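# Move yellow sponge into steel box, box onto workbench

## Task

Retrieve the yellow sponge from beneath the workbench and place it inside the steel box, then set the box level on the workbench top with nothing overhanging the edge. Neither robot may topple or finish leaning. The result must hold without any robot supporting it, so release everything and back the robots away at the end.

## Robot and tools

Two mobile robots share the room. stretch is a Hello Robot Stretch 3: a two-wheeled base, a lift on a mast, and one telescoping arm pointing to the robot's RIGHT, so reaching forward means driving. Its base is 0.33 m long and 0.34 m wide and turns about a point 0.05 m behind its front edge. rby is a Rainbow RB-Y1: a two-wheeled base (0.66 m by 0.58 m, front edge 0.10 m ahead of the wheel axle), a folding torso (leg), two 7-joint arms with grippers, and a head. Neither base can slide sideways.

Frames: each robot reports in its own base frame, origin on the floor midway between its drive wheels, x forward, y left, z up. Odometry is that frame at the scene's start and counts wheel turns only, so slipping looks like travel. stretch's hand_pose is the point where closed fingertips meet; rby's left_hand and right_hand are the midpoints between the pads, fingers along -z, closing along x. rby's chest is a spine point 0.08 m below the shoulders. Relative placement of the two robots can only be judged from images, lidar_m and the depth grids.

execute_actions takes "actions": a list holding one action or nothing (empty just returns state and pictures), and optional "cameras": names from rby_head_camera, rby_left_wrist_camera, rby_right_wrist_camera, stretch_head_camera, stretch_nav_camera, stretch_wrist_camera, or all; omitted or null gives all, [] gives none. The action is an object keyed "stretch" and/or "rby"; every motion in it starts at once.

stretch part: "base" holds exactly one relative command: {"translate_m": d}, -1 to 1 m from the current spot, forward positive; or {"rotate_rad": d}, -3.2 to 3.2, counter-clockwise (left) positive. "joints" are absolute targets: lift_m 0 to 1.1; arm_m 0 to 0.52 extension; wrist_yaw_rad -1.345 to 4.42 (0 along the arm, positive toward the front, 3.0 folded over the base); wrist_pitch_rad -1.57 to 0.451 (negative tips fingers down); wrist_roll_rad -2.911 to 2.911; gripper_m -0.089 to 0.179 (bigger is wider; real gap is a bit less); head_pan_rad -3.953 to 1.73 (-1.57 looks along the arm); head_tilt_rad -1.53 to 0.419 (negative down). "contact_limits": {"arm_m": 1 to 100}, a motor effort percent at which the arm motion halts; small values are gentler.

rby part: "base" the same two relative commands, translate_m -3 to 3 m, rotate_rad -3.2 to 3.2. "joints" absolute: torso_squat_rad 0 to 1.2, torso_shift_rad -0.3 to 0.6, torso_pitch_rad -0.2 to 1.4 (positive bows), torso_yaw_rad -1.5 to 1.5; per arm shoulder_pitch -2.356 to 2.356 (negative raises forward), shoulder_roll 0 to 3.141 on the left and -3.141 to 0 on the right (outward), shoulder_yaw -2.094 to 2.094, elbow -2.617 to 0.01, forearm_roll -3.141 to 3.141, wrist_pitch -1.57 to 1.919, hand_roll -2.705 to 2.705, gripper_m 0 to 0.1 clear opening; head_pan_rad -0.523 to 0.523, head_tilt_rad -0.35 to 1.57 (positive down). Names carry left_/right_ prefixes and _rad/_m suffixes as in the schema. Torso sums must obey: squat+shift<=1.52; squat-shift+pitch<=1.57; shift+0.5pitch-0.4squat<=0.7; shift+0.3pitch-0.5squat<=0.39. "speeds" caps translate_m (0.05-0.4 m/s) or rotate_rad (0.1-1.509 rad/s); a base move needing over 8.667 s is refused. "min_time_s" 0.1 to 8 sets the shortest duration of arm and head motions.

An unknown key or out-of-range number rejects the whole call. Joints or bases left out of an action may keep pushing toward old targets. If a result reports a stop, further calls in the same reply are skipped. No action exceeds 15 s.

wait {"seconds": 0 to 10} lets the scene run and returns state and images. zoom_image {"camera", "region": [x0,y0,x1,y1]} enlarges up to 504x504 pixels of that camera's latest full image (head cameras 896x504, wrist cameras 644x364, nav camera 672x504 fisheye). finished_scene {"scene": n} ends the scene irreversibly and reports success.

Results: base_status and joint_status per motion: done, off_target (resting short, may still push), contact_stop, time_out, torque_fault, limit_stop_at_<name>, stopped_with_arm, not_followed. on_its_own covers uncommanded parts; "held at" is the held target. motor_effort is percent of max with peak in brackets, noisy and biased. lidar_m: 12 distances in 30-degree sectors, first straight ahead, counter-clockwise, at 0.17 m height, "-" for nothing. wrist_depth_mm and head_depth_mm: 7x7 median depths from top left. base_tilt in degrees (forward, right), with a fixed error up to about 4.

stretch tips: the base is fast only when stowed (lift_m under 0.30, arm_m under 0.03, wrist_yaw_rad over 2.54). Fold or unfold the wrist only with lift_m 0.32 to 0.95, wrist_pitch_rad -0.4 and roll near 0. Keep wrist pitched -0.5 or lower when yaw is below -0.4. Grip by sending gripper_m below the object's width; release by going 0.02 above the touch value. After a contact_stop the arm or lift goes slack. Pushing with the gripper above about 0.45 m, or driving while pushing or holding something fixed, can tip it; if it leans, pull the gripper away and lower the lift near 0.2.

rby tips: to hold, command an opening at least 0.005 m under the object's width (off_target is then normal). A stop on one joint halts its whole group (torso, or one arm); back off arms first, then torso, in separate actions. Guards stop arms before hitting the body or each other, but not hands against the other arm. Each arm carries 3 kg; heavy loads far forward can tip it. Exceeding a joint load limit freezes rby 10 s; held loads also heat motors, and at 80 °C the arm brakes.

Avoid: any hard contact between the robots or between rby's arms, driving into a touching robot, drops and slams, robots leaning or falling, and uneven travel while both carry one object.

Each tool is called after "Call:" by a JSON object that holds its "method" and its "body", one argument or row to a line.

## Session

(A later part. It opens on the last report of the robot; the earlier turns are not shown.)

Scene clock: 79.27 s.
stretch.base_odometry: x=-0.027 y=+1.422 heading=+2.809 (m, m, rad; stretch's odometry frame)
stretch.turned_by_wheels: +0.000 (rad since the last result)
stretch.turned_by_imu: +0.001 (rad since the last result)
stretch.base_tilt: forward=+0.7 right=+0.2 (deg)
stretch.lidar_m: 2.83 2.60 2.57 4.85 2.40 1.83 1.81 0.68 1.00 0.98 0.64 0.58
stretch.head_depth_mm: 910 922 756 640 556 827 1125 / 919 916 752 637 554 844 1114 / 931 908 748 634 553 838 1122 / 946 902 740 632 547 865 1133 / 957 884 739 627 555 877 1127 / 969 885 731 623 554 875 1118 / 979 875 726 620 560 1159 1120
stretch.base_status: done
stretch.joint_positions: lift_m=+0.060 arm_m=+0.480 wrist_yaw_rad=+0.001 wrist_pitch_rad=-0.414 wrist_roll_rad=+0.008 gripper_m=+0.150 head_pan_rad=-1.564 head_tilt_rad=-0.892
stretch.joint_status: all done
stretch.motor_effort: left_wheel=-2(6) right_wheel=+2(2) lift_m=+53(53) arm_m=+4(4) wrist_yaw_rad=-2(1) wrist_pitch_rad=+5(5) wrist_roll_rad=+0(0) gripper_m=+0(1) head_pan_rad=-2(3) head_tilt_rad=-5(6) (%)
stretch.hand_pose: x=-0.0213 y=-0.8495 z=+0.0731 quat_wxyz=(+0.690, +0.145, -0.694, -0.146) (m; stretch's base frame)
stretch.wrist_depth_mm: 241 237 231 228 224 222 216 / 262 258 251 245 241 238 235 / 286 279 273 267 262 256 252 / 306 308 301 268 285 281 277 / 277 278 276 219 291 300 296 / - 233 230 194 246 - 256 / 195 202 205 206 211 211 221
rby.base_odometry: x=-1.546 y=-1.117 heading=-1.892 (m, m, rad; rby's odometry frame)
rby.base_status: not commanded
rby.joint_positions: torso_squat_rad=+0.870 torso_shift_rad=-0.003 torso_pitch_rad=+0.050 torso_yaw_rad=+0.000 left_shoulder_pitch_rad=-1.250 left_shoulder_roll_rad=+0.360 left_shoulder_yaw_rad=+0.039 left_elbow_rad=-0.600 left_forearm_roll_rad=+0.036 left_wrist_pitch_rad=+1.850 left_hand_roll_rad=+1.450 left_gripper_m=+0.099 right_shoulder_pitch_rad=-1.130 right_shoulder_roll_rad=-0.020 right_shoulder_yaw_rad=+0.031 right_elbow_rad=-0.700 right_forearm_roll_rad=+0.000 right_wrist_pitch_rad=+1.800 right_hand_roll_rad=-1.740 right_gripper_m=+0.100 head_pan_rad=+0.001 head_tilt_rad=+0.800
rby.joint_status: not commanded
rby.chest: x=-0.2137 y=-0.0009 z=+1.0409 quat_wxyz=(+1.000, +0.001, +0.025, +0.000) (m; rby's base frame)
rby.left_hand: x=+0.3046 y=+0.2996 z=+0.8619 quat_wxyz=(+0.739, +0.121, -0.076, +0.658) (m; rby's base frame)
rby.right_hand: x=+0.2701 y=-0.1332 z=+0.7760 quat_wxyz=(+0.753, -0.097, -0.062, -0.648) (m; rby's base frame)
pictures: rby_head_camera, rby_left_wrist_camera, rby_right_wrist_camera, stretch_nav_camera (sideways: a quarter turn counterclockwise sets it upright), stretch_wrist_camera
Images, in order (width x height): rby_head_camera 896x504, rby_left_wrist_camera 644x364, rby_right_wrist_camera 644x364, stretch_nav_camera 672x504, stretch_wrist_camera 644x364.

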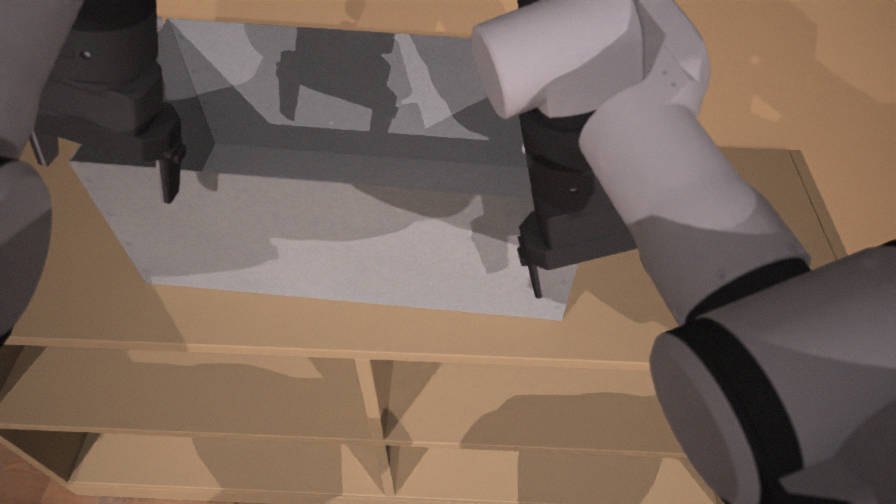

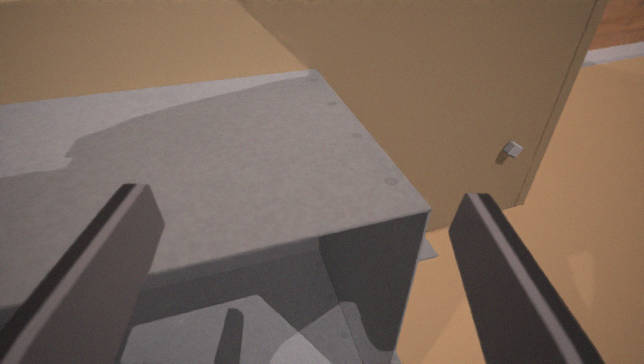

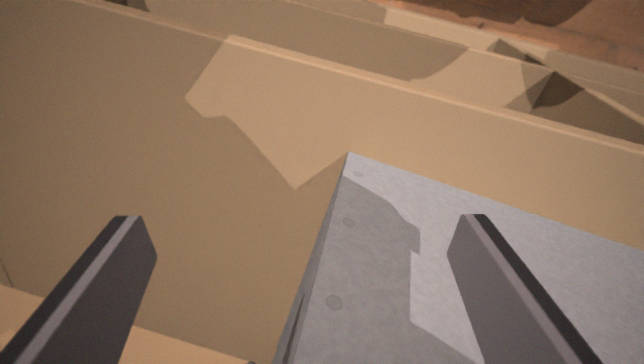

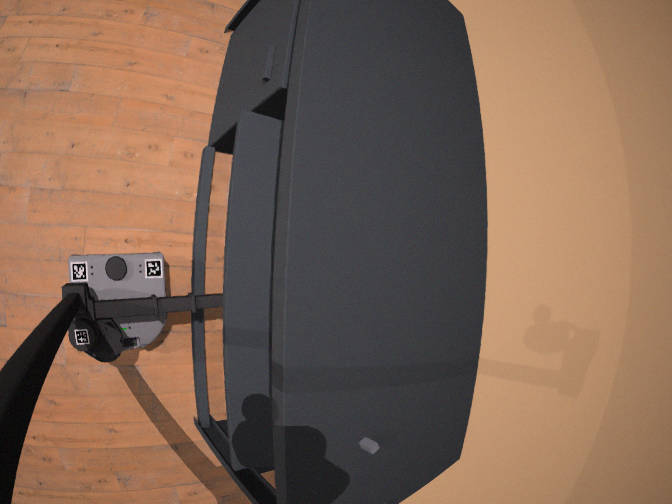

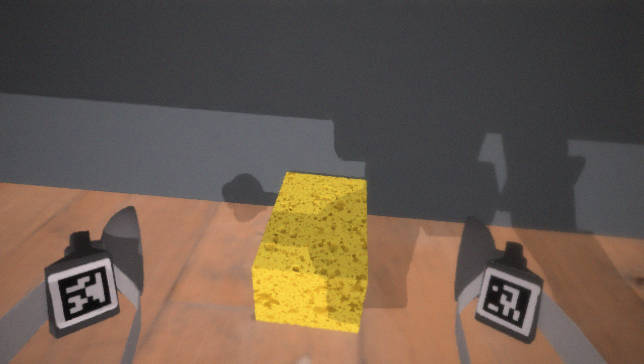

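Call:
{"method": "execute_actions", "body": {
  "actions": [
    {"stretch":{"joints":{"arm_m":0.52,"lift_m":0.03}},"rby":{"joints":{"torso_squat_rad":0.55}}}
  ],
  "cameras": []
}}

Call:
{"method": "execute_actions", "body": {
  "actions": [
    {"stretch":{"joints":{"gripper_m":0.02}},"rby":{"base":{"translate_m":0.15}}}
  ],
  "cameras": ["rby_head_camera","rby_left_wrist_camera","rby_right_wrist_camera","stretch_wrist_camera"]
}}

Scene clock: 81.93 s.
stretch.base_odometry: x=-0.027 y=+1.422 heading=+2.809 (m, m, rad; stretch's odometry frame)
stretch.turned_by_wheels: +0.000 (rad since the last result)
stretch.turned_by_imu: +0.000 (rad since the last result)
stretch.base_tilt: forward=+0.6 right=+0.4 (deg)
stretch.lidar_m: 2.84 2.59 2.58 4.83 2.40 1.84 1.81 0.68 1.00 0.98 0.64 0.58
stretch.head_depth_mm: 910 919 755 640 554 829 1123 / 921 918 749 637 552 846 1123 / 934 902 742 634 550 843 1131 / 943 899 743 631 548 868 1127 / 954 889 734 628 555 880 1126 / 966 889 733 622 553 872 1118 / 980 881 725 622 559 1158 1111
stretch.base_status: not commanded
stretch.joint_positions: lift_m=+0.030 arm_m=+0.519 wrist_yaw_rad=+0.001 wrist_pitch_rad=-0.414 wrist_roll_rad=+0.008 gripper_m=+0.150 head_pan_rad=-1.564 head_tilt_rad=-0.892
stretch.joint_status: all done
stretch.motor_effort: left_wheel=-2(2) right_wheel=+2(2) lift_m=+31(49) arm_m=+3(3) wrist_yaw_rad=-1(1) wrist_pitch_rad=+5(5) wrist_roll_rad=+0(0) gripper_m=+0(1) head_pan_rad=-3(3) head_tilt_rad=-5(5) (%)
stretch.hand_pose: x=-0.0213 y=-0.8893 z=+0.0439 quat_wxyz=(+0.690, +0.145, -0.694, -0.146) (m; stretch's base frame)
stretch.wrist_depth_mm: 201 197 195 192 187 185 182 / 218 215 211 207 204 200 196 / 239 234 231 224 222 215 211 / 259 258 253 212 238 237 230 / 235 236 227 172 246 250 247 / - 197 188 145 203 - 218 / 164 171 165 151 175 178 188
rby.base_odometry: x=-1.546 y=-1.117 heading=-1.892 (m, m, rad; rby's odometry frame)
rby.base_status: not commanded
rby.joint_positions: torso_squat_rad=+0.550 torso_shift_rad=-0.002 torso_pitch_rad=+0.050 torso_yaw_rad=+0.000 left_shoulder_pitch_rad=-1.250 left_shoulder_roll_rad=+0.360 left_shoulder_yaw_rad=+0.039 left_elbow_rad=-0.600 left_forearm_roll_rad=+0.036 left_wrist_pitch_rad=+1.850 left_hand_roll_rad=+1.450 left_gripper_m=+0.099 right_shoulder_pitch_rad=-1.130 right_shoulder_roll_rad=-0.020 right_shoulder_yaw_rad=+0.031 right_elbow_rad=-0.700 right_forearm_roll_rad=+0.000 right_wrist_pitch_rad=+1.800 right_hand_roll_rad=-1.740 right_gripper_m=+0.100 head_pan_rad=+0.001 head_tilt_rad=+0.800
rby.joint_status: all done
rby.chest: x=-0.2140 y=-0.0011 z=+1.1863 quat_wxyz=(+1.000, +0.001, +0.025, +0.000) (m; rby's base frame)
rby.left_hand: x=+0.3043 y=+0.2995 z=+1.0073 quat_wxyz=(+0.739, +0.121, -0.076, +0.658) (m; rby's base frame)
rby.right_hand: x=+0.2698 y=-0.1334 z=+0.9213 quat_wxyz=(+0.753, -0.097, -0.061, -0.648) (m; rby's base frame)
pictures: none
No camera images: the call's "cameras" was empty. Leave "cameras" out to get every camera's image.

Scene clock: 85.30 s.
stretch.base_odometry: x=-0.027 y=+1.422 heading=+2.809 (m, m, rad; stretch's odometry frame)
stretch.turned_by_wheels: +0.000 (rad since the last result)
stretch.turned_by_imu: +0.000 (rad since the last result)
stretch.base_tilt: forward=+0.6 right=+0.3 (deg)
stretch.lidar_m: 2.84 2.68 2.77 4.82 2.40 1.83 1.81 0.68 1.00 0.98 0.63 0.58
stretch.head_depth_mm: 911 920 754 640 555 831 1123 / 923 914 747 635 553 849 1125 / 931 905 745 632 551 843 1133 / 947 898 739 630 549 867 1127 / 953 894 736 625 554 877 1121 / 971 891 731 623 553 872 1116 / 984 880 724 624 560 1155 1114
stretch.base_status: not commanded
stretch.joint_positions: lift_m=+0.030 arm_m=+0.519 wrist_yaw_rad=+0.001 wrist_pitch_rad=-0.414 wrist_roll_rad=+0.008 gripper_m=+0.021 head_pan_rad=-1.564 head_tilt_rad=-0.892
stretch.joint_status: all done
stretch.motor_effort: left_wheel=-2(2) right_wheel=+2(2) lift_m=+31(31) arm_m=+4(4) wrist_yaw_rad=-1(1) wrist_pitch_rad=+5(5) wrist_roll_rad=+0(0) gripper_m=-19(98) head_pan_rad=-3(2) head_tilt_rad=-6(6) (%)
stretch.hand_pose: x=-0.0213 y=-0.8893 z=+0.0439 quat_wxyz=(+0.690, +0.145, -0.694, -0.146) (m; stretch's base frame)
stretch.wrist_depth_mm: 200 199 195 192 189 187 182 / 219 213 210 208 202 200 196 / 238 234 230 226 220 215 213 / 260 257 251 211 240 237 232 / 228 233 182 171 252 250 248 / 195 199 143 145 - 212 217 / 170 171 163 149 178 184 186
rby.base_odometry: x=-1.593 y=-1.259 heading=-1.895 (m, m, rad; rby's odometry frame)
rby.base_status: translate_m time_out (by the wheels' count: +0.149 of +0.150)
rby.joint_positions: torso_squat_rad=+0.550 torso_shift_rad=-0.002 torso_pitch_rad=+0.050 torso_yaw_rad=+0.000 left_shoulder_pitch_rad=-1.250 left_shoulder_roll_rad=+0.360 left_shoulder_yaw_rad=+0.039 left_elbow_rad=-0.600 left_forearm_roll_rad=+0.036 left_wrist_pitch_rad=+1.850 left_hand_roll_rad=+1.450 left_gripper_m=+0.099 right_shoulder_pitch_rad=-1.130 right_shoulder_roll_rad=-0.020 right_shoulder_yaw_rad=+0.031 right_elbow_rad=-0.700 right_forearm_roll_rad=+0.000 right_wrist_pitch_rad=+1.800 right_hand_roll_rad=-1.740 right_gripper_m=+0.100 head_pan_rad=+0.001 head_tilt_rad=+0.800
rby.joint_status: not commanded
rby.chest: x=-0.2140 y=-0.0011 z=+1.1863 quat_wxyz=(+1.000, +0.001, +0.025, +0.000) (m; rby's base frame)
rby.left_hand: x=+0.3043 y=+0.2994 z=+1.0073 quat_wxyz=(+0.739, +0.121, -0.076, +0.658) (m; rby's base frame)
rby.right_hand: x=+0.2698 y=-0.1334 z=+0.9212 quat_wxyz=(+0.753, -0.097, -0.061, -0.648) (m; rby's base frame)
pictures: rby_head_camera, rby_left_wrist_camera, rby_right_wrist_camera, stretch_wrist_camera
Images, in order (width x height): rby_head_camera 896x504, rby_left_wrist_camera 644x364, rby_right_wrist_camera 644x364, stretch_wrist_camera 644x364.

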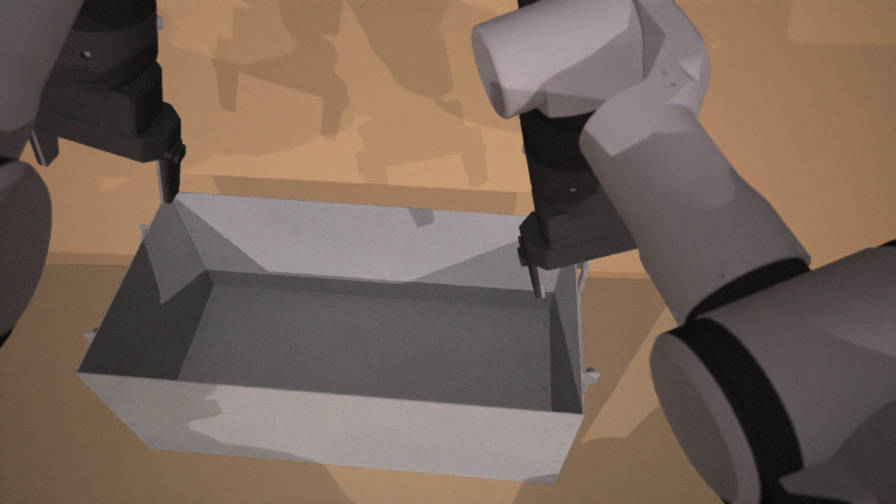

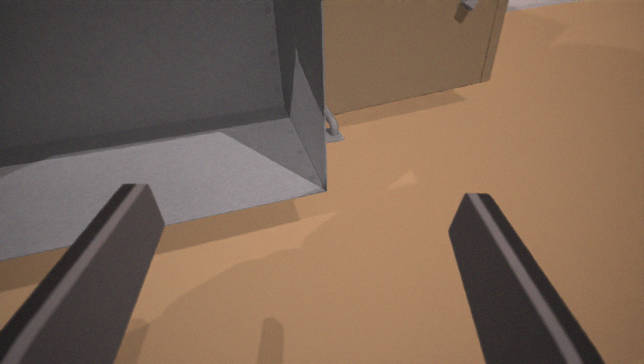

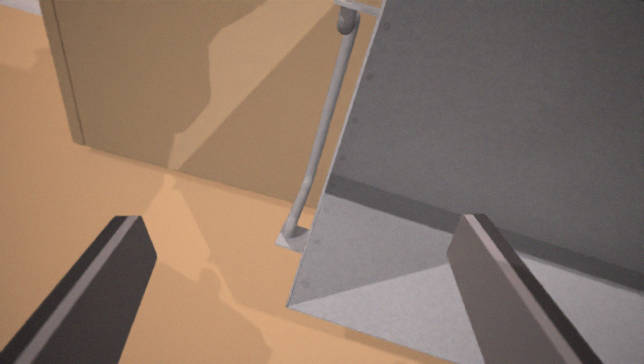

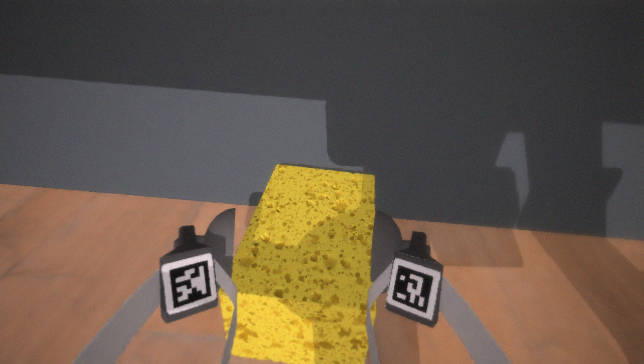

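Call:
{"method": "execute_actions", "body": {
  "actions": [
    {"stretch":{"joints":{"lift_m":0.13,"wrist_pitch_rad":-0.2}},"rby":{"base":{"translate_m":-0.07},"joints":{"left_shoulder_pitch_rad":-1.13,"left_shoulder_roll_rad":0.32,"left_wrist_pitch_rad":1.75}}}
  ],
  "cameras": []
}}

Call:
{"method": "execute_actions", "body": {
  "actions": [
    {"stretch":{"joints":{"arm_m":0.0}},"rby":{"joints":{"torso_squat_rad":0.75}}}
  ],
  "cameras": ["rby_head_camera","rby_left_wrist_camera","rby_right_wrist_camera","stretch_wrist_camera"]
}}

Scene clock: 88.00 s.
stretch.base_odometry: x=-0.027 y=+1.422 heading=+2.809 (m, m, rad; stretch's odometry frame)
stretch.turned_by_wheels: +0.000 (rad since the last result)
stretch.turned_by_imu: +0.000 (rad since the last result)
stretch.base_tilt: forward=+0.6 right=+0.4 (deg)
stretch.lidar_m: 2.83 2.63 2.66 4.83 2.40 1.84 1.81 0.68 1.00 0.87 0.63 0.58
stretch.head_depth_mm: 911 923 755 638 556 831 1126 / 921 914 750 636 551 846 1122 / 928 906 745 634 551 840 1131 / 940 896 743 630 548 865 1131 / 952 892 736 628 554 875 1122 / 967 887 731 623 554 872 1118 / 984 881 727 618 560 1150 1114
stretch.base_status: not commanded
stretch.joint_positions: lift_m=+0.130 arm_m=+0.519 wrist_yaw_rad=-0.003 wrist_pitch_rad=-0.233 wrist_roll_rad=+0.008 gripper_m=+0.021 head_pan_rad=-1.564 head_tilt_rad=-0.892
stretch.joint_status: all done
stretch.motor_effort: left_wheel=-3(4) right_wheel=+2(4) lift_m=+53(56) arm_m=+4(4) wrist_yaw_rad=+1(3) wrist_pitch_rad=+11(17) wrist_roll_rad=+0(0) gripper_m=-19(19) head_pan_rad=-2(3) head_tilt_rad=-5(5) (%)
stretch.hand_pose: x=-0.0221 y=-0.9082 z=+0.1857 quat_wxyz=(+0.700, +0.081, -0.705, -0.084) (m; stretch's base frame)
stretch.wrist_depth_mm: 198 195 192 191 187 185 181 / 209 205 203 199 198 195 191 / 220 219 215 211 207 205 204 / 239 232 230 225 222 217 214 / 252 248 239 230 232 233 229 / 273 269 138 137 - 248 244 / 293 287 140 137 267 267 260
rby.base_odometry: x=-1.571 y=-1.192 heading=-1.895 (m, m, rad; rby's odometry frame)
rby.base_status: done
rby.joint_positions: torso_squat_rad=+0.550 torso_shift_rad=-0.003 torso_pitch_rad=+0.050 torso_yaw_rad=+0.000 left_shoulder_pitch_rad=-1.130 left_shoulder_roll_rad=+0.320 left_shoulder_yaw_rad=+0.039 left_elbow_rad=-0.600 left_forearm_roll_rad=+0.036 left_wrist_pitch_rad=+1.750 left_hand_roll_rad=+1.450 left_gripper_m=+0.099 right_shoulder_pitch_rad=-1.130 right_shoulder_roll_rad=-0.020 right_shoulder_yaw_rad=+0.031 right_elbow_rad=-0.700 right_forearm_roll_rad=+0.000 right_wrist_pitch_rad=+1.800 right_hand_roll_rad=-1.740 right_gripper_m=+0.100 head_pan_rad=+0.001 head_tilt_rad=+0.800
rby.joint_status: all done
rby.chest: x=-0.2141 y=-0.0011 z=+1.1863 quat_wxyz=(+1.000, +0.001, +0.025, +0.000) (m; rby's base frame)
rby.left_hand: x=+0.2900 y=+0.2989 z=+0.9410 quat_wxyz=(+0.748, +0.124, -0.061, +0.650) (m; rby's base frame)
rby.right_hand: x=+0.2697 y=-0.1334 z=+0.9213 quat_wxyz=(+0.753, -0.097, -0.061, -0.648) (m; rby's base frame)
pictures: none
No camera images: the call's "cameras" was empty. Leave "cameras" out to get every camera's image.

Scene clock: 93.00 s.
stretch.base_odometry: x=-0.027 y=+1.422 heading=+2.809 (m, m, rad; stretch's odometry frame)
stretch.turned_by_wheels: +0.000 (rad since the last result)
stretch.turned_by_imu: +0.001 (rad since the last result)
stretch.base_tilt: forward=+0.6 right=+0.3 (deg)
stretch.lidar_m: 2.83 2.63 2.66 4.85 2.40 1.84 1.82 0.68 0.99 0.36 0.64 0.58
stretch.head_depth_mm: 907 923 752 642 556 827 1126 / 921 917 750 637 553 843 1119 / 931 903 746 633 551 857 1128 / 942 905 739 630 549 865 1138 / 955 893 736 627 555 881 1125 / 964 883 733 625 553 876 1122 / 982 881 729 618 562 1146 1119
stretch.base_status: not commanded
stretch.joint_positions: lift_m=+0.130 arm_m=+0.000 wrist_yaw_rad=-0.001 wrist_pitch_rad=-0.223 wrist_roll_rad=+0.008 gripper_m=+0.021 head_pan_rad=-1.564 head_tilt_rad=-0.892
stretch.joint_status: all done
stretch.motor_effort: left_wheel=-3(3) right_wheel=+2(3) lift_m=+53(53) arm_m=-4(6) wrist_yaw_rad=+0(2) wrist_pitch_rad=+9(12) wrist_roll_rad=+0(0) gripper_m=-18(19) head_pan_rad=-3(2) head_tilt_rad=-6(5) (%)
stretch.hand_pose: x=-0.0218 y=-0.3898 z=+0.1881 quat_wxyz=(+0.700, +0.078, -0.705, -0.080) (m; stretch's base frame)
stretch.wrist_depth_mm: 572 666 680 663 654 638 637 / 573 707 719 685 688 679 674 / 581 748 739 742 734 689 700 / 592 698 734 749 745 756 734 / 509 531 548 204 600 585 609 / 404 421 140 142 - 458 464 / 347 350 143 139 351 373 383
rby.base_odometry: x=-1.571 y=-1.192 heading=-1.895 (m, m, rad; rby's odometry frame)
rby.base_status: not commanded
rby.joint_positions: torso_squat_rad=+0.750 torso_shift_rad=-0.002 torso_pitch_rad=+0.050 torso_yaw_rad=+0.000 left_shoulder_pitch_rad=-1.130 left_shoulder_roll_rad=+0.320 left_shoulder_yaw_rad=+0.039 left_elbow_rad=-0.600 left_forearm_roll_rad=+0.036 left_wrist_pitch_rad=+1.750 left_hand_roll_rad=+1.450 left_gripper_m=+0.099 right_shoulder_pitch_rad=-1.130 right_shoulder_roll_rad=-0.020 right_shoulder_yaw_rad=+0.031 right_elbow_rad=-0.700 right_forearm_roll_rad=+0.000 right_wrist_pitch_rad=+1.800 right_hand_roll_rad=-1.740 right_gripper_m=+0.100 head_pan_rad=+0.001 head_tilt_rad=+0.800
rby.joint_status: all done
rby.chest: x=-0.2138 y=-0.0010 z=+1.1017 quat_wxyz=(+1.000, +0.001, +0.025, +0.000) (m; rby's base frame)
rby.left_hand: x=+0.2902 y=+0.2990 z=+0.8564 quat_wxyz=(+0.748, +0.124, -0.061, +0.650) (m; rby's base frame)
rby.right_hand: x=+0.2700 y=-0.1333 z=+0.8367 quat_wxyz=(+0.753, -0.097, -0.061, -0.648) (m; rby's base frame)
pictures: rby_head_camera, rby_left_wrist_camera, rby_right_wrist_camera, stretch_wrist_camera
Images, in order (width x height): rby_head_camera 896x504, rby_left_wrist_camera 644x364, rby_right_wrist_camera 644x364, stretch_wrist_camera 644x364.

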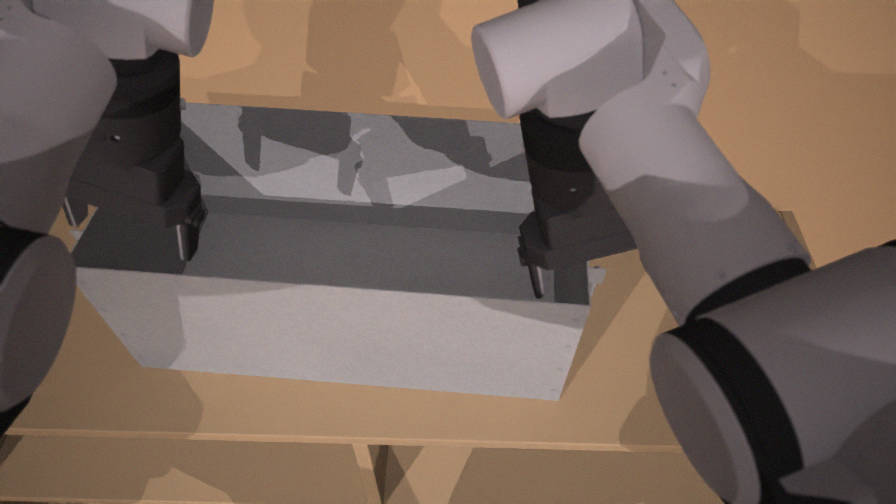

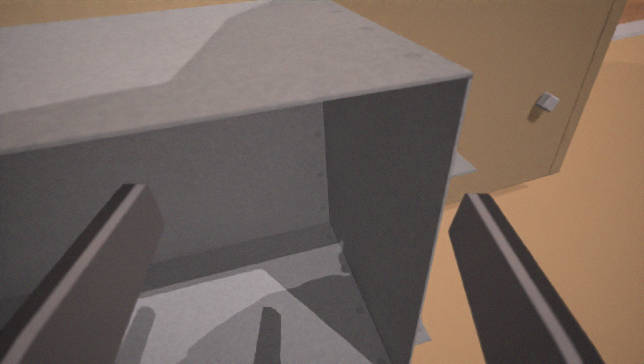

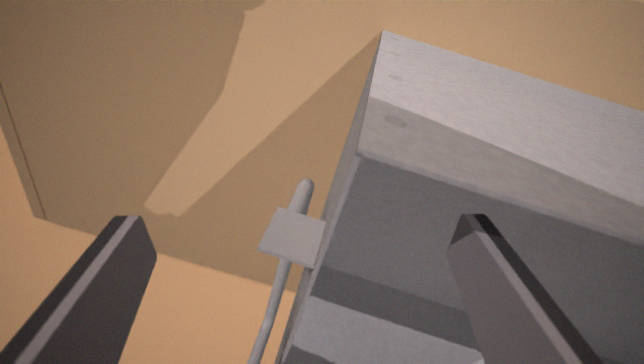

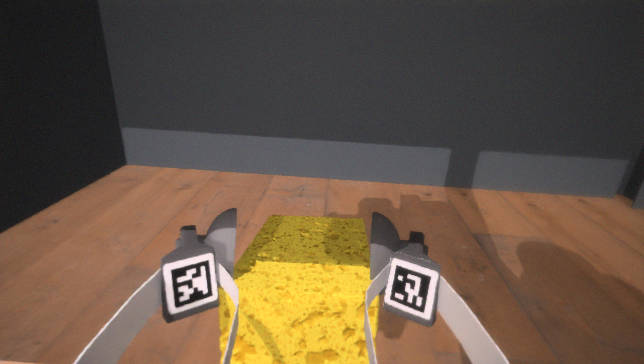

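Call:
{"method": "execute_actions", "body": {
  "actions": [
    {"stretch":{"joints":{"wrist_yaw_rad":1.57}},"rby":{"joints":{"left_shoulder_roll_rad":0.37,"torso_squat_rad":0.84}}}
  ],
  "cameras": ["rby_head_camera","rby_left_wrist_camera","rby_right_wrist_camera"]
}}

Scene clock: 95.47 s.
stretch.base_odometry: x=-0.027 y=+1.422 heading=+2.809 (m, m, rad; stretch's odometry frame)
stretch.turned_by_wheels: +0.000 (rad since the last result)
stretch.turned_by_imu: +0.000 (rad since the last result)
stretch.base_tilt: forward=+0.6 right=+0.4 (deg)
stretch.lidar_m: 2.83 2.64 2.66 4.84 2.40 1.84 1.81 0.68 0.99 0.98 0.63 0.22
stretch.head_depth_mm: 907 924 754 640 558 833 1120 / 924 914 749 638 553 843 1123 / 930 905 746 632 552 859 1138 / 945 900 739 630 548 862 1142 / 955 899 739 626 557 877 1139 / 965 889 733 623 554 872 1120 / 978 877 727 618 563 1155 1117
stretch.base_status: not commanded
stretch.joint_positions: lift_m=+0.130 arm_m=+0.000 wrist_yaw_rad=+1.567 wrist_pitch_rad=-0.223 wrist_roll_rad=+0.008 gripper_m=+0.021 head_pan_rad=-1.564 head_tilt_rad=-0.892
stretch.joint_status: all done
stretch.motor_effort: left_wheel=-2(3) right_wheel=+2(2) lift_m=+53(53) arm_m=-3(3) wrist_yaw_rad=+2(4) wrist_pitch_rad=+8(8) wrist_roll_rad=+0(0) gripper_m=-20(18) head_pan_rad=-3(2) head_tilt_rad=-6(5) (%)
stretch.hand_pose: x=+0.2232 y=-0.1462 z=+0.1881 quat_wxyz=(+0.552, +0.553, -0.444, +0.438) (m; stretch's base frame)
stretch.wrist_depth_mm: - - - - 910 397 340 / - - - - 861 384 360 / - - - - 829 384 379 / 683 698 726 746 672 409 393 / 516 524 534 201 563 430 419 / 411 433 140 142 - 402 435 / 341 349 144 140 349 316 372
rby.base_odometry: x=-1.571 y=-1.192 heading=-1.895 (m, m, rad; rby's odometry frame)
rby.base_status: not commanded
rby.joint_positions: torso_squat_rad=+0.840 torso_shift_rad=-0.002 torso_pitch_rad=+0.050 torso_yaw_rad=+0.000 left_shoulder_pitch_rad=-1.130 left_shoulder_roll_rad=+0.370 left_shoulder_yaw_rad=+0.039 left_elbow_rad=-0.600 left_forearm_roll_rad=+0.036 left_wrist_pitch_rad=+1.750 left_hand_roll_rad=+1.450 left_gripper_m=+0.099 right_shoulder_pitch_rad=-1.130 right_shoulder_roll_rad=-0.020 right_shoulder_yaw_rad=+0.031 right_elbow_rad=-0.700 right_forearm_roll_rad=+0.000 right_wrist_pitch_rad=+1.800 right_hand_roll_rad=-1.740 right_gripper_m=+0.100 head_pan_rad=+0.001 head_tilt_rad=+0.800
rby.joint_status: all done
rby.chest: x=-0.2137 y=-0.0010 z=+1.0567 quat_wxyz=(+1.000, +0.001, +0.025, +0.000) (m; rby's base frame)
rby.left_hand: x=+0.2914 y=+0.3273 z=+0.8215 quat_wxyz=(+0.732, +0.129, -0.072, +0.665) (m; rby's base frame)
rby.right_hand: x=+0.2701 y=-0.1332 z=+0.7917 quat_wxyz=(+0.753, -0.097, -0.061, -0.648) (m; rby's base frame)
pictures: rby_head_camera, rby_left_wrist_camera, rby_right_wrist_camera
Images, in order (width x height): rby_head_camera 896x504, rby_left_wrist_camera 644x364, rby_right_wrist_camera 644x364.

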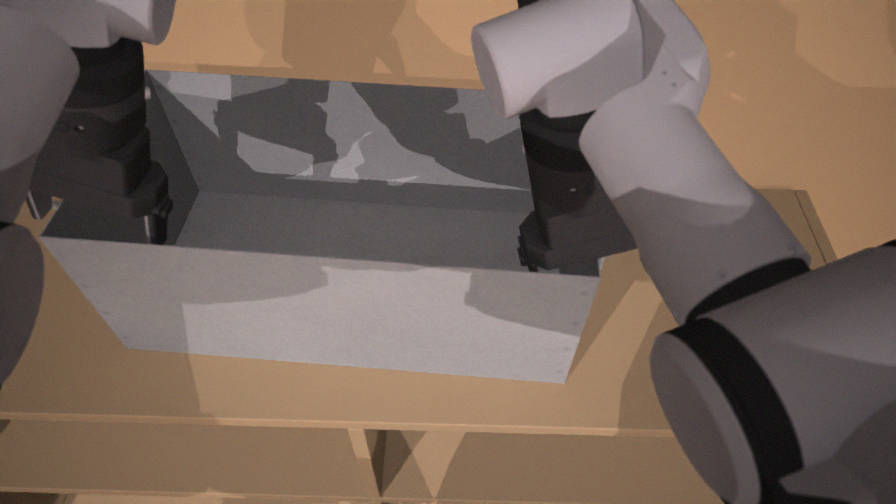

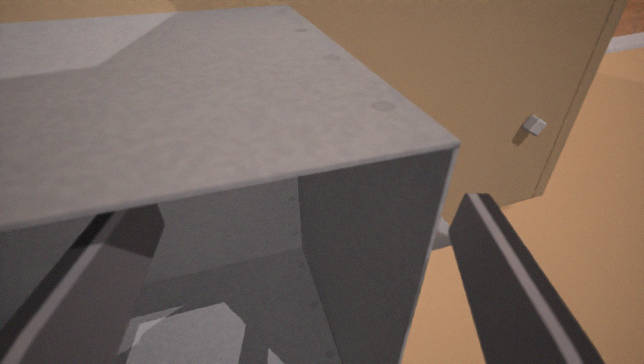

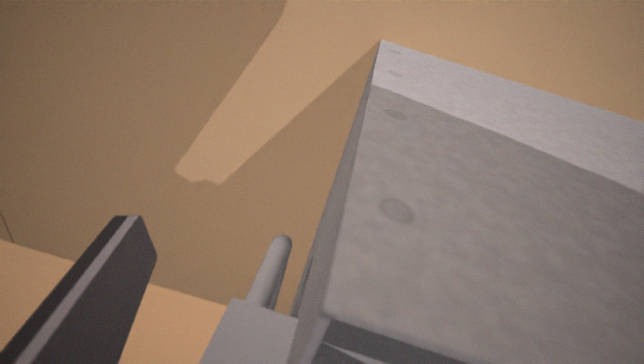

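Call:
{"method": "execute_actions", "body": {
  "actions": [
    {"stretch":{"base":{"translate_m":0.9}},"rby":{"joints":{"left_gripper_m":0.0,"right_gripper_m":0.0}}}
  ],
  "cameras": ["rby_head_camera","rby_left_wrist_camera","rby_right_wrist_camera"]
}}

Call:
{"method": "execute_actions", "body": {
  "actions": [
    {"stretch":{"joints":{"lift_m":1.08,"head_pan_rad":-3.0,"head_tilt_rad":-0.5}},"rby":{"joints":{"torso_squat_rad":0.6},"min_time_s":2}}
  ],
  "cameras": ["rby_head_camera","rby_left_wrist_camera","rby_right_wrist_camera","stretch_nav_camera"]
}}

Scene clock: 105.90 s.
stretch.base_odometry: x=-0.877 y=+1.715 heading=+2.809 (m, m, rad; stretch's odometry frame)
stretch.turned_by_wheels: +0.000 (rad since the last result)
stretch.turned_by_imu: +0.003 (rad since the last result)
stretch.base_tilt: forward=+0.5 right=+0.4 (deg)
stretch.lidar_m: 1.94 2.07 2.10 4.78 3.58 2.74 1.55 0.52 0.40 0.39 0.41 0.22
stretch.head_depth_mm: 971 920 758 639 588 956 1140 / 987 914 753 636 589 997 1130 / 1002 908 744 633 752 1036 1143 / 1011 901 742 631 752 1074 1165 / 1014 893 735 628 767 1121 1140 / 1041 1154 729 622 758 1192 1116 / 1049 1230 1434 620 1359 1240 1114
stretch.base_status: done
stretch.joint_positions: lift_m=+0.130 arm_m=+0.000 wrist_yaw_rad=+1.567 wrist_pitch_rad=-0.223 wrist_roll_rad=+0.008 gripper_m=+0.021 head_pan_rad=-1.564 head_tilt_rad=-0.892
stretch.joint_status: not commanded
stretch.motor_effort: left_wheel=-2(4) right_wheel=+2(6) lift_m=+53(53) arm_m=-4(4) wrist_yaw_rad=+2(2) wrist_pitch_rad=+8(8) wrist_roll_rad=+0(0) gripper_m=-19(18) head_pan_rad=-2(3) head_tilt_rad=-6(5) (%)
stretch.hand_pose: x=+0.2232 y=-0.1462 z=+0.1881 quat_wxyz=(+0.552, +0.553, -0.444, +0.438) (m; stretch's base frame)
stretch.wrist_depth_mm: - - - - - - - / - - - - - - - / - - - - - - - / 694 697 731 763 783 821 835 / 511 515 547 204 588 579 580 / 406 429 140 141 - 453 456 / 340 342 144 140 352 369 379
rby.base_odometry: x=-1.571 y=-1.192 heading=-1.895 (m, m, rad; rby's odometry frame)
rby.base_status: not commanded
rby.joint_positions: torso_squat_rad=+0.840 torso_shift_rad=-0.003 torso_pitch_rad=+0.049 torso_yaw_rad=+0.000 left_shoulder_pitch_rad=-1.130 left_shoulder_roll_rad=+0.382 left_shoulder_yaw_rad=+0.038 left_elbow_rad=-0.600 left_forearm_roll_rad=+0.031 left_wrist_pitch_rad=+1.749 left_hand_roll_rad=+1.450 left_gripper_m=+0.042 right_shoulder_pitch_rad=-1.129 right_shoulder_roll_rad=-0.032 right_shoulder_yaw_rad=+0.031 right_elbow_rad=-0.699 right_forearm_roll_rad=+0.004 right_wrist_pitch_rad=+1.801 right_hand_roll_rad=-1.740 right_gripper_m=+0.037 head_pan_rad=+0.001 head_tilt_rad=+0.800
rby.joint_status: left_gripper_m off_target (ended at +0.042, target +0.000); right_gripper_m off_target (ended at +0.037, target +0.000)
rby.chest: x=-0.2139 y=-0.0009 z=+1.0568 quat_wxyz=(+1.000, +0.001, +0.025, +0.000) (m; rby's base frame)
rby.left_hand: x=+0.2915 y=+0.3348 z=+0.8243 quat_wxyz=(+0.728, +0.131, -0.077, +0.669) (m; rby's base frame)
rby.right_hand: x=+0.2718 y=-0.1411 z=+0.7931 quat_wxyz=(+0.748, -0.100, -0.065, -0.652) (m; rby's base frame)
pictures: rby_head_camera, rby_left_wrist_camera, rby_right_wrist_camera
Images, in order (width x height): rby_head_camera 896x504, rby_left_wrist_camera 644x364, rby_right_wrist_camera 644x364.

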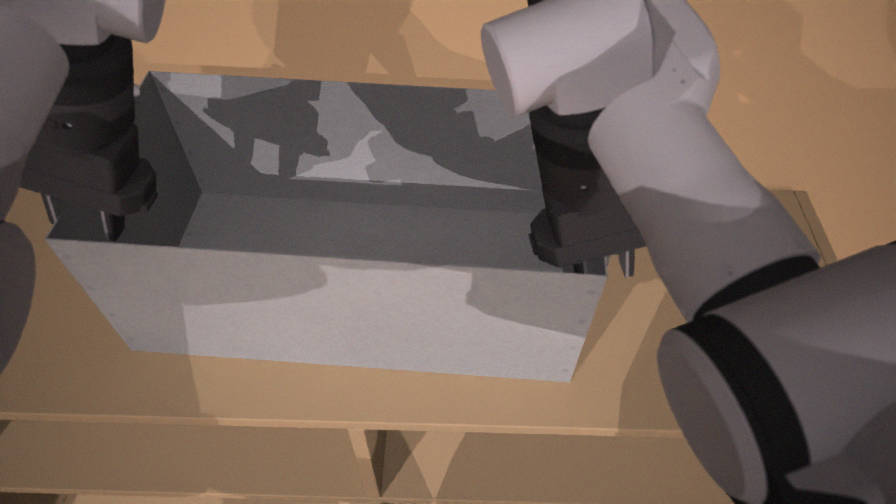

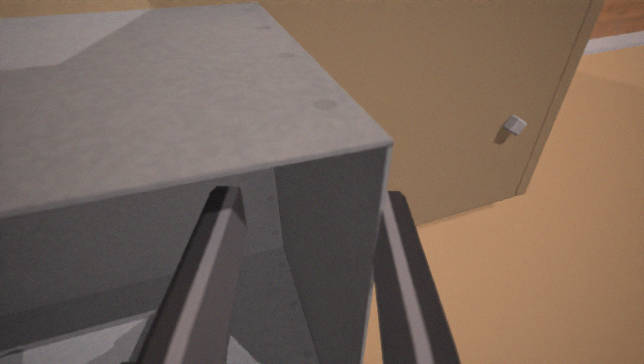

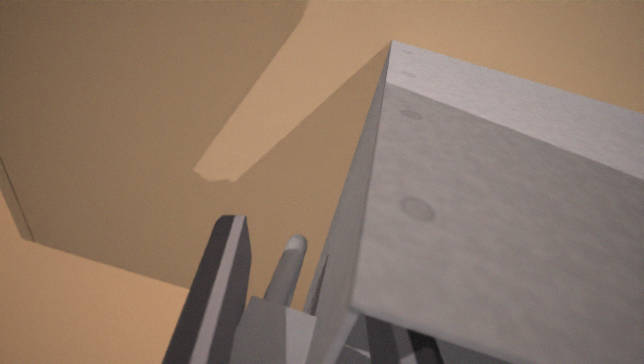

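action 0: rby: "min_time_s" has no arm or head joint beside it: it slows only arm and head motions. Command such a joint too, or leave it out

Gripping wall plus handle bracket on both. Lift.

Call:
{"method": "execute_actions", "body": {
  "actions": [
    {"stretch":{"joints":{"lift_m":1.08,"head_pan_rad":-3.0,"head_tilt_rad":-0.5}},"rby":{"joints":{"torso_squat_rad":0.6}}}
  ],
  "cameras": ["rby_head_camera","rby_left_wrist_camera","rby_right_wrist_camera","stretch_nav_camera"]
}}

Scene clock: 115.63 s.
stretch.base_odometry: x=-0.877 y=+1.715 heading=+2.809 (m, m, rad; stretch's odometry frame)
stretch.turned_by_wheels: +0.000 (rad since the last result)
stretch.turned_by_imu: +0.001 (rad since the last result)
stretch.base_tilt: forward=+0.7 right=+0.3 (deg)
stretch.lidar_m: 1.95 2.07 2.10 4.76 3.59 2.75 1.55 0.52 0.40 0.39 0.41 1.73
stretch.head_depth_mm: - - - - - 1599 1335 / - - - - 1837 1604 1329 / - - - - 1849 1596 1316 / - - - - 1852 1575 1315 / - - - - 1753 1555 1308 / - - - - 1226 1139 1287 / - - - - 760 1012 935
stretch.base_status: not commanded
stretch.joint_positions: lift_m=+1.080 arm_m=+0.000 wrist_yaw_rad=+1.567 wrist_pitch_rad=-0.223 wrist_roll_rad=+0.008 gripper_m=+0.021 head_pan_rad=-2.993 head_tilt_rad=-0.508
stretch.joint_status: all done
stretch.motor_effort: left_wheel=-2(2) right_wheel=+2(2) lift_m=+53(53) arm_m=-3(3) wrist_yaw_rad=+2(2) wrist_pitch_rad=+8(8) wrist_roll_rad=+0(1) gripper_m=-18(18) head_pan_rad=-3(33) head_tilt_rad=+5(37) (%)
stretch.hand_pose: x=+0.2232 y=-0.1462 z=+1.1383 quat_wxyz=(+0.552, +0.553, -0.444, +0.438) (m; stretch's base frame)
stretch.wrist_depth_mm: - - - - - - - / - - - - - - - / - - - - - - - / - - - - - - - / - - - 204 - - - / - - 140 142 - - - / - - 144 140 - - -
rby.base_odometry: x=-1.571 y=-1.192 heading=-1.895 (m, m, rad; rby's odometry frame)
rby.base_status: not commanded
rby.joint_positions: torso_squat_rad=+0.600 torso_shift_rad=-0.002 torso_pitch_rad=+0.050 torso_yaw_rad=+0.000 left_shoulder_pitch_rad=-1.130 left_shoulder_roll_rad=+0.370 left_shoulder_yaw_rad=+0.039 left_elbow_rad=-0.600 left_forearm_roll_rad=+0.036 left_wrist_pitch_rad=+1.750 left_hand_roll_rad=+1.450 left_gripper_m=+0.000 right_shoulder_pitch_rad=-1.130 right_shoulder_roll_rad=-0.020 right_shoulder_yaw_rad=+0.031 right_elbow_rad=-0.700 right_forearm_roll_rad=+0.000 right_wrist_pitch_rad=+1.800 right_hand_roll_rad=-1.740 right_gripper_m=+0.000 head_pan_rad=+0.001 head_tilt_rad=+0.800
rby.joint_status: all done
rby.on_its_own: left_gripper_m moved -0.042 to your old target +0.000; right_gripper_m moved -0.036 to your old target +0.000
rby.chest: x=-0.2140 y=-0.0011 z=+1.1673 quat_wxyz=(+1.000, +0.001, +0.025, +0.000) (m; rby's base frame)
rby.left_hand: x=+0.2911 y=+0.3273 z=+0.9320 quat_wxyz=(+0.732, +0.129, -0.072, +0.665) (m; rby's base frame)
rby.right_hand: x=+0.2697 y=-0.1332 z=+0.9021 quat_wxyz=(+0.753, -0.097, -0.061, -0.648) (m; rby's base frame)
pictures: rby_head_camera, rby_left_wrist_camera, rby_right_wrist_camera, stretch_nav_camera (sideways: a quarter turn counterclockwise sets it upright)
Images, in order (width x height): rby_head_camera 896x504, rby_left_wrist_camera 644x364, rby_right_wrist_camera 644x364, stretch_nav_camera 672x504.

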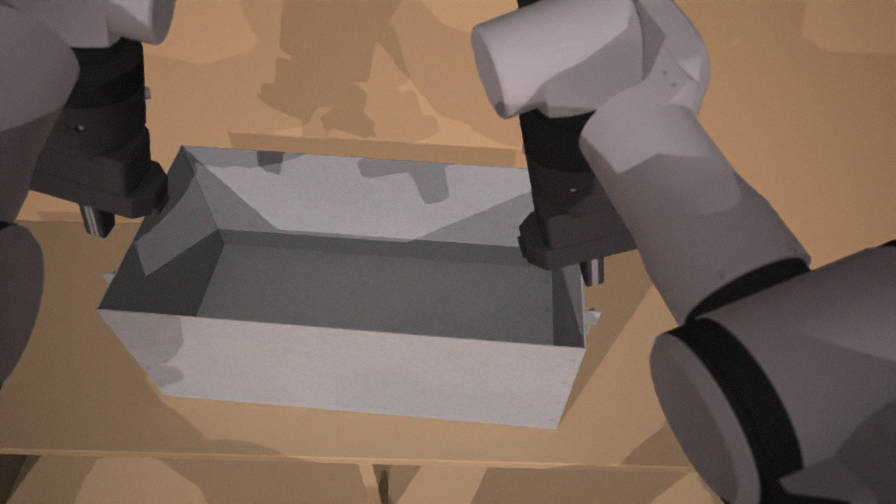

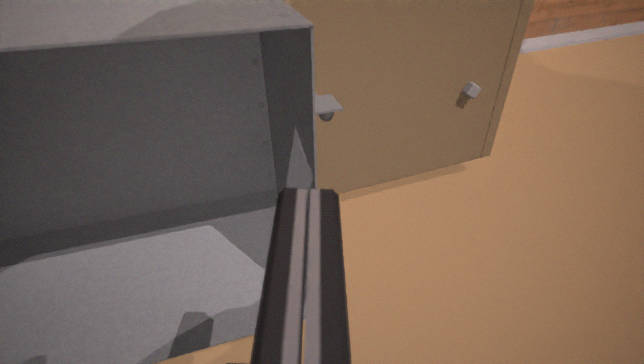

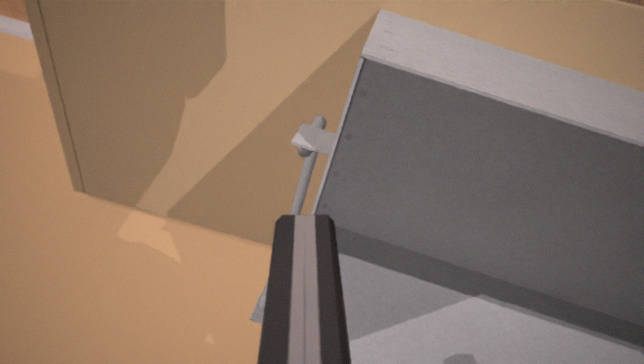

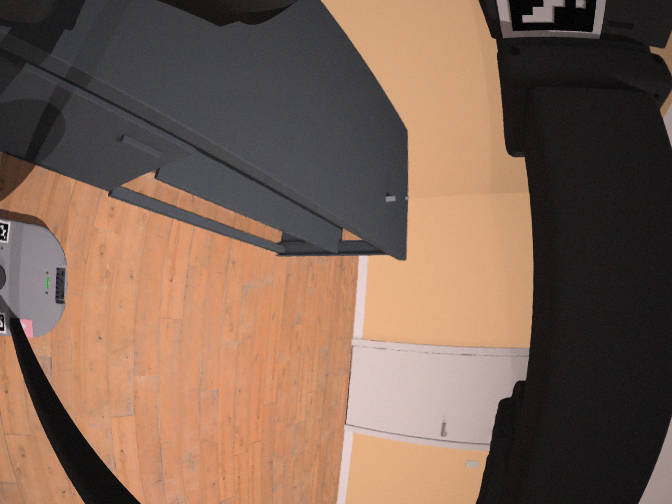

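Call:
{"method": "execute_actions", "body": {
  "actions": [
    {"rby":{"joints":{"left_gripper_m":0.1,"right_gripper_m":0.1}}}
  ],
  "cameras": []
}}

Call:
{"method": "execute_actions", "body": {
  "actions": [
    {"rby":{"joints":{"torso_squat_rad":0.93}}}
  ],
  "cameras": ["rby_head_camera","rby_left_wrist_camera","rby_right_wrist_camera"]
}}

Call:
{"method": "execute_actions", "body": {
  "actions": [
    {"rby":{"joints":{"left_gripper_m":0.0,"right_gripper_m":0.0}}}
  ],
  "cameras": []
}}

Call:
{"method": "execute_actions", "body": {
  "actions": [
    {"rby":{"joints":{"torso_squat_rad":0.85}}}
  ],
  "cameras": ["rby_head_camera","rby_left_wrist_camera","rby_right_wrist_camera"]
}}

Scene clock: 117.90 s.
stretch.base_odometry: x=-0.877 y=+1.715 heading=+2.809 (m, m, rad; stretch's odometry frame)
stretch.turned_by_wheels: +0.000 (rad since the last result)
stretch.turned_by_imu: +0.000 (rad since the last result)
stretch.base_tilt: forward=+0.6 right=+0.3 (deg)
stretch.lidar_m: 1.94 2.07 2.10 4.77 3.60 2.74 1.55 0.52 0.40 0.39 0.41 1.72
stretch.head_depth_mm: - - - - - 1608 1341 / - - - - 1839 1613 1337 / - - - - 1847 1600 1327 / - - - - 1846 1572 1321 / - - - - 1746 1555 1303 / - - - - 1229 1148 1281 / - - - - 760 1014 940
stretch.base_status: not commanded
stretch.joint_positions: lift_m=+1.080 arm_m=+0.000 wrist_yaw_rad=+1.567 wrist_pitch_rad=-0.223 wrist_roll_rad=+0.008 gripper_m=+0.021 head_pan_rad=-2.993 head_tilt_rad=-0.508
stretch.joint_status: not commanded
stretch.motor_effort: left_wheel=-2(2) right_wheel=+2(2) lift_m=+52(52) arm_m=-3(3) wrist_yaw_rad=+3(3) wrist_pitch_rad=+8(8) wrist_roll_rad=+0(0) gripper_m=-18(19) head_pan_rad=-3(3) head_tilt_rad=+5(5) (%)
stretch.hand_pose: x=+0.2232 y=-0.1462 z=+1.1383 quat_wxyz=(+0.552, +0.553, -0.444, +0.438) (m; stretch's base frame)
stretch.wrist_depth_mm: - - - - - - - / - - - - - - - / - - - - - - - / - - - - - - - / - - - 204 - - - / - - 141 142 - - - / - - 143 139 - - -
rby.base_odometry: x=-1.571 y=-1.192 heading=-1.895 (m, m, rad; rby's odometry frame)
rby.base_status: not commanded
rby.joint_positions: torso_squat_rad=+0.600 torso_shift_rad=-0.002 torso_pitch_rad=+0.050 torso_yaw_rad=+0.000 left_shoulder_pitch_rad=-1.130 left_shoulder_roll_rad=+0.370 left_shoulder_yaw_rad=+0.039 left_elbow_rad=-0.600 left_forearm_roll_rad=+0.036 left_wrist_pitch_rad=+1.750 left_hand_roll_rad=+1.450 left_gripper_m=+0.099 right_shoulder_pitch_rad=-1.130 right_shoulder_roll_rad=-0.020 right_shoulder_yaw_rad=+0.031 right_elbow_rad=-0.700 right_forearm_roll_rad=+0.000 right_wrist_pitch_rad=+1.800 right_hand_roll_rad=-1.740 right_gripper_m=+0.100 head_pan_rad=+0.001 head_tilt_rad=+0.800
rby.joint_status: all done
rby.chest: x=-0.2140 y=-0.0011 z=+1.1673 quat_wxyz=(+1.000, +0.001, +0.025, +0.000) (m; rby's base frame)
rby.left_hand: x=+0.2911 y=+0.3273 z=+0.9320 quat_wxyz=(+0.732, +0.129, -0.072, +0.665) (m; rby's base frame)
rby.right_hand: x=+0.2697 y=-0.1332 z=+0.9021 quat_wxyz=(+0.753, -0.097, -0.061, -0.648) (m; rby's base frame)
pictures: none
No camera images: the call's "cameras" was empty. Leave "cameras" out to get every camera's image.

Scene clock: 119.73 s.
stretch.base_odometry: x=-0.877 y=+1.715 heading=+2.809 (m, m, rad; stretch's odometry frame)
stretch.turned_by_wheels: +0.000 (rad since the last result)
stretch.turned_by_imu: +0.000 (rad since the last result)
stretch.base_tilt: forward=+0.5 right=+0.4 (deg)
stretch.lidar_m: 1.94 2.07 2.09 4.75 3.58 2.74 1.55 0.52 0.40 0.39 0.41 1.73
stretch.head_depth_mm: - - - - - 1602 1342 / - - - - 1838 1605 1333 / - - - - 1848 1593 1320 / - - - - 1843 1594 1309 / - - - - 1723 1545 1311 / - - - - 1224 1147 1291 / - - - - 758 1010 938
stretch.base_status: not commanded
stretch.joint_positions: lift_m=+1.080 arm_m=+0.000 wrist_yaw_rad=+1.567 wrist_pitch_rad=-0.223 wrist_roll_rad=+0.008 gripper_m=+0.021 head_pan_rad=-2.993 head_tilt_rad=-0.508
stretch.joint_status: not commanded
stretch.motor_effort: left_wheel=-2(2) right_wheel=+2(2) lift_m=+53(52) arm_m=-3(3) wrist_yaw_rad=+2(2) wrist_pitch_rad=+8(8) wrist_roll_rad=+0(0) gripper_m=-18(18) head_pan_rad=-2(3) head_tilt_rad=+5(5) (%)
stretch.hand_pose: x=+0.2232 y=-0.1462 z=+1.1383 quat_wxyz=(+0.552, +0.553, -0.444, +0.438) (m; stretch's base frame)
stretch.wrist_depth_mm: - - - - - - - / - - - - - - - / - - - - - - - / - - - - - - - / - - - 203 - - - / - - 140 142 - - - / - - 143 139 - - -
rby.base_odometry: x=-1.571 y=-1.192 heading=-1.895 (m, m, rad; rby's odometry frame)
rby.base_status: not commanded
rby.joint_positions: torso_squat_rad=+0.868 torso_shift_rad=-0.004 torso_pitch_rad=+0.045 torso_yaw_rad=+0.000 left_shoulder_pitch_rad=-1.130 left_shoulder_roll_rad=+0.370 left_shoulder_yaw_rad=+0.039 left_elbow_rad=-0.600 left_forearm_roll_rad=+0.036 left_wrist_pitch_rad=+1.750 left_hand_roll_rad=+1.450 left_gripper_m=+0.099 right_shoulder_pitch_rad=-1.135 right_shoulder_roll_rad=-0.021 right_shoulder_yaw_rad=+0.031 right_elbow_rad=-0.703 right_forearm_roll_rad=+0.001 right_wrist_pitch_rad=+1.800 right_hand_roll_rad=-1.740 right_gripper_m=+0.100 head_pan_rad=+0.001 head_tilt_rad=+0.800
rby.joint_status: torso_squat_rad contact_stop (moved +0.268 of +0.330)
rby.on_its_own: torso_squat_rad is held at +0.868, not at your +0.930, since a contact_stop
rby.chest: x=-0.2159 y=-0.0008 z=+1.0422 quat_wxyz=(+1.000, +0.001, +0.023, +0.000) (m; rby's base frame)
rby.left_hand: x=+0.2901 y=+0.3276 z=+0.8092 quat_wxyz=(+0.732, +0.127, -0.074, +0.666) (m; rby's base frame)
rby.right_hand: x=+0.2716 y=-0.1326 z=+0.7830 quat_wxyz=(+0.753, -0.093, -0.067, -0.648) (m; rby's base frame)
pictures: rby_head_camera, rby_left_wrist_camera, rby_right_wrist_camera
Images, in order (width x height): rby_head_camera 896x504, rby_left_wrist_camera 644x364, rby_right_wrist_camera 644x364.

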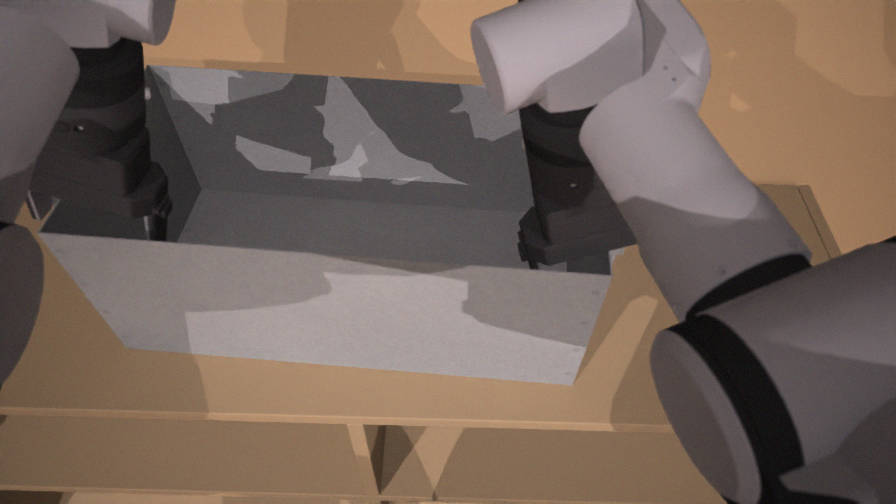

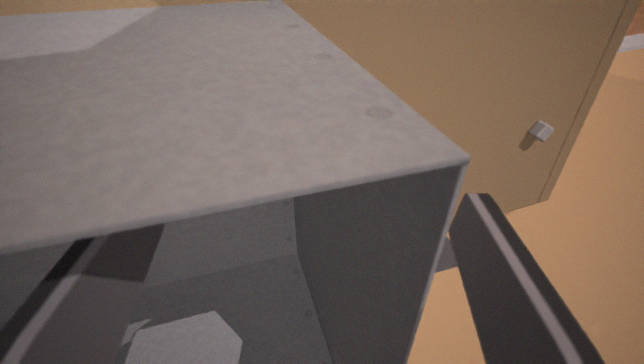

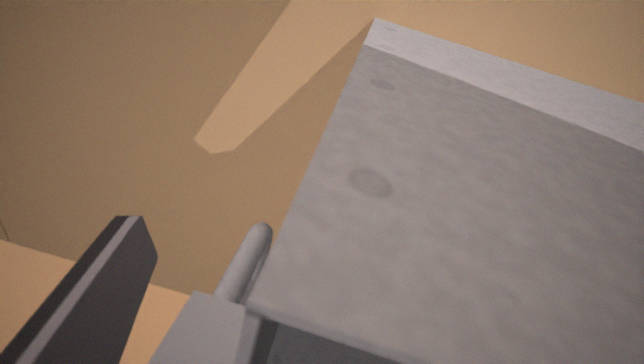

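not run: a stop came earlier in this reply.

not run: a stop came earlier in this reply.


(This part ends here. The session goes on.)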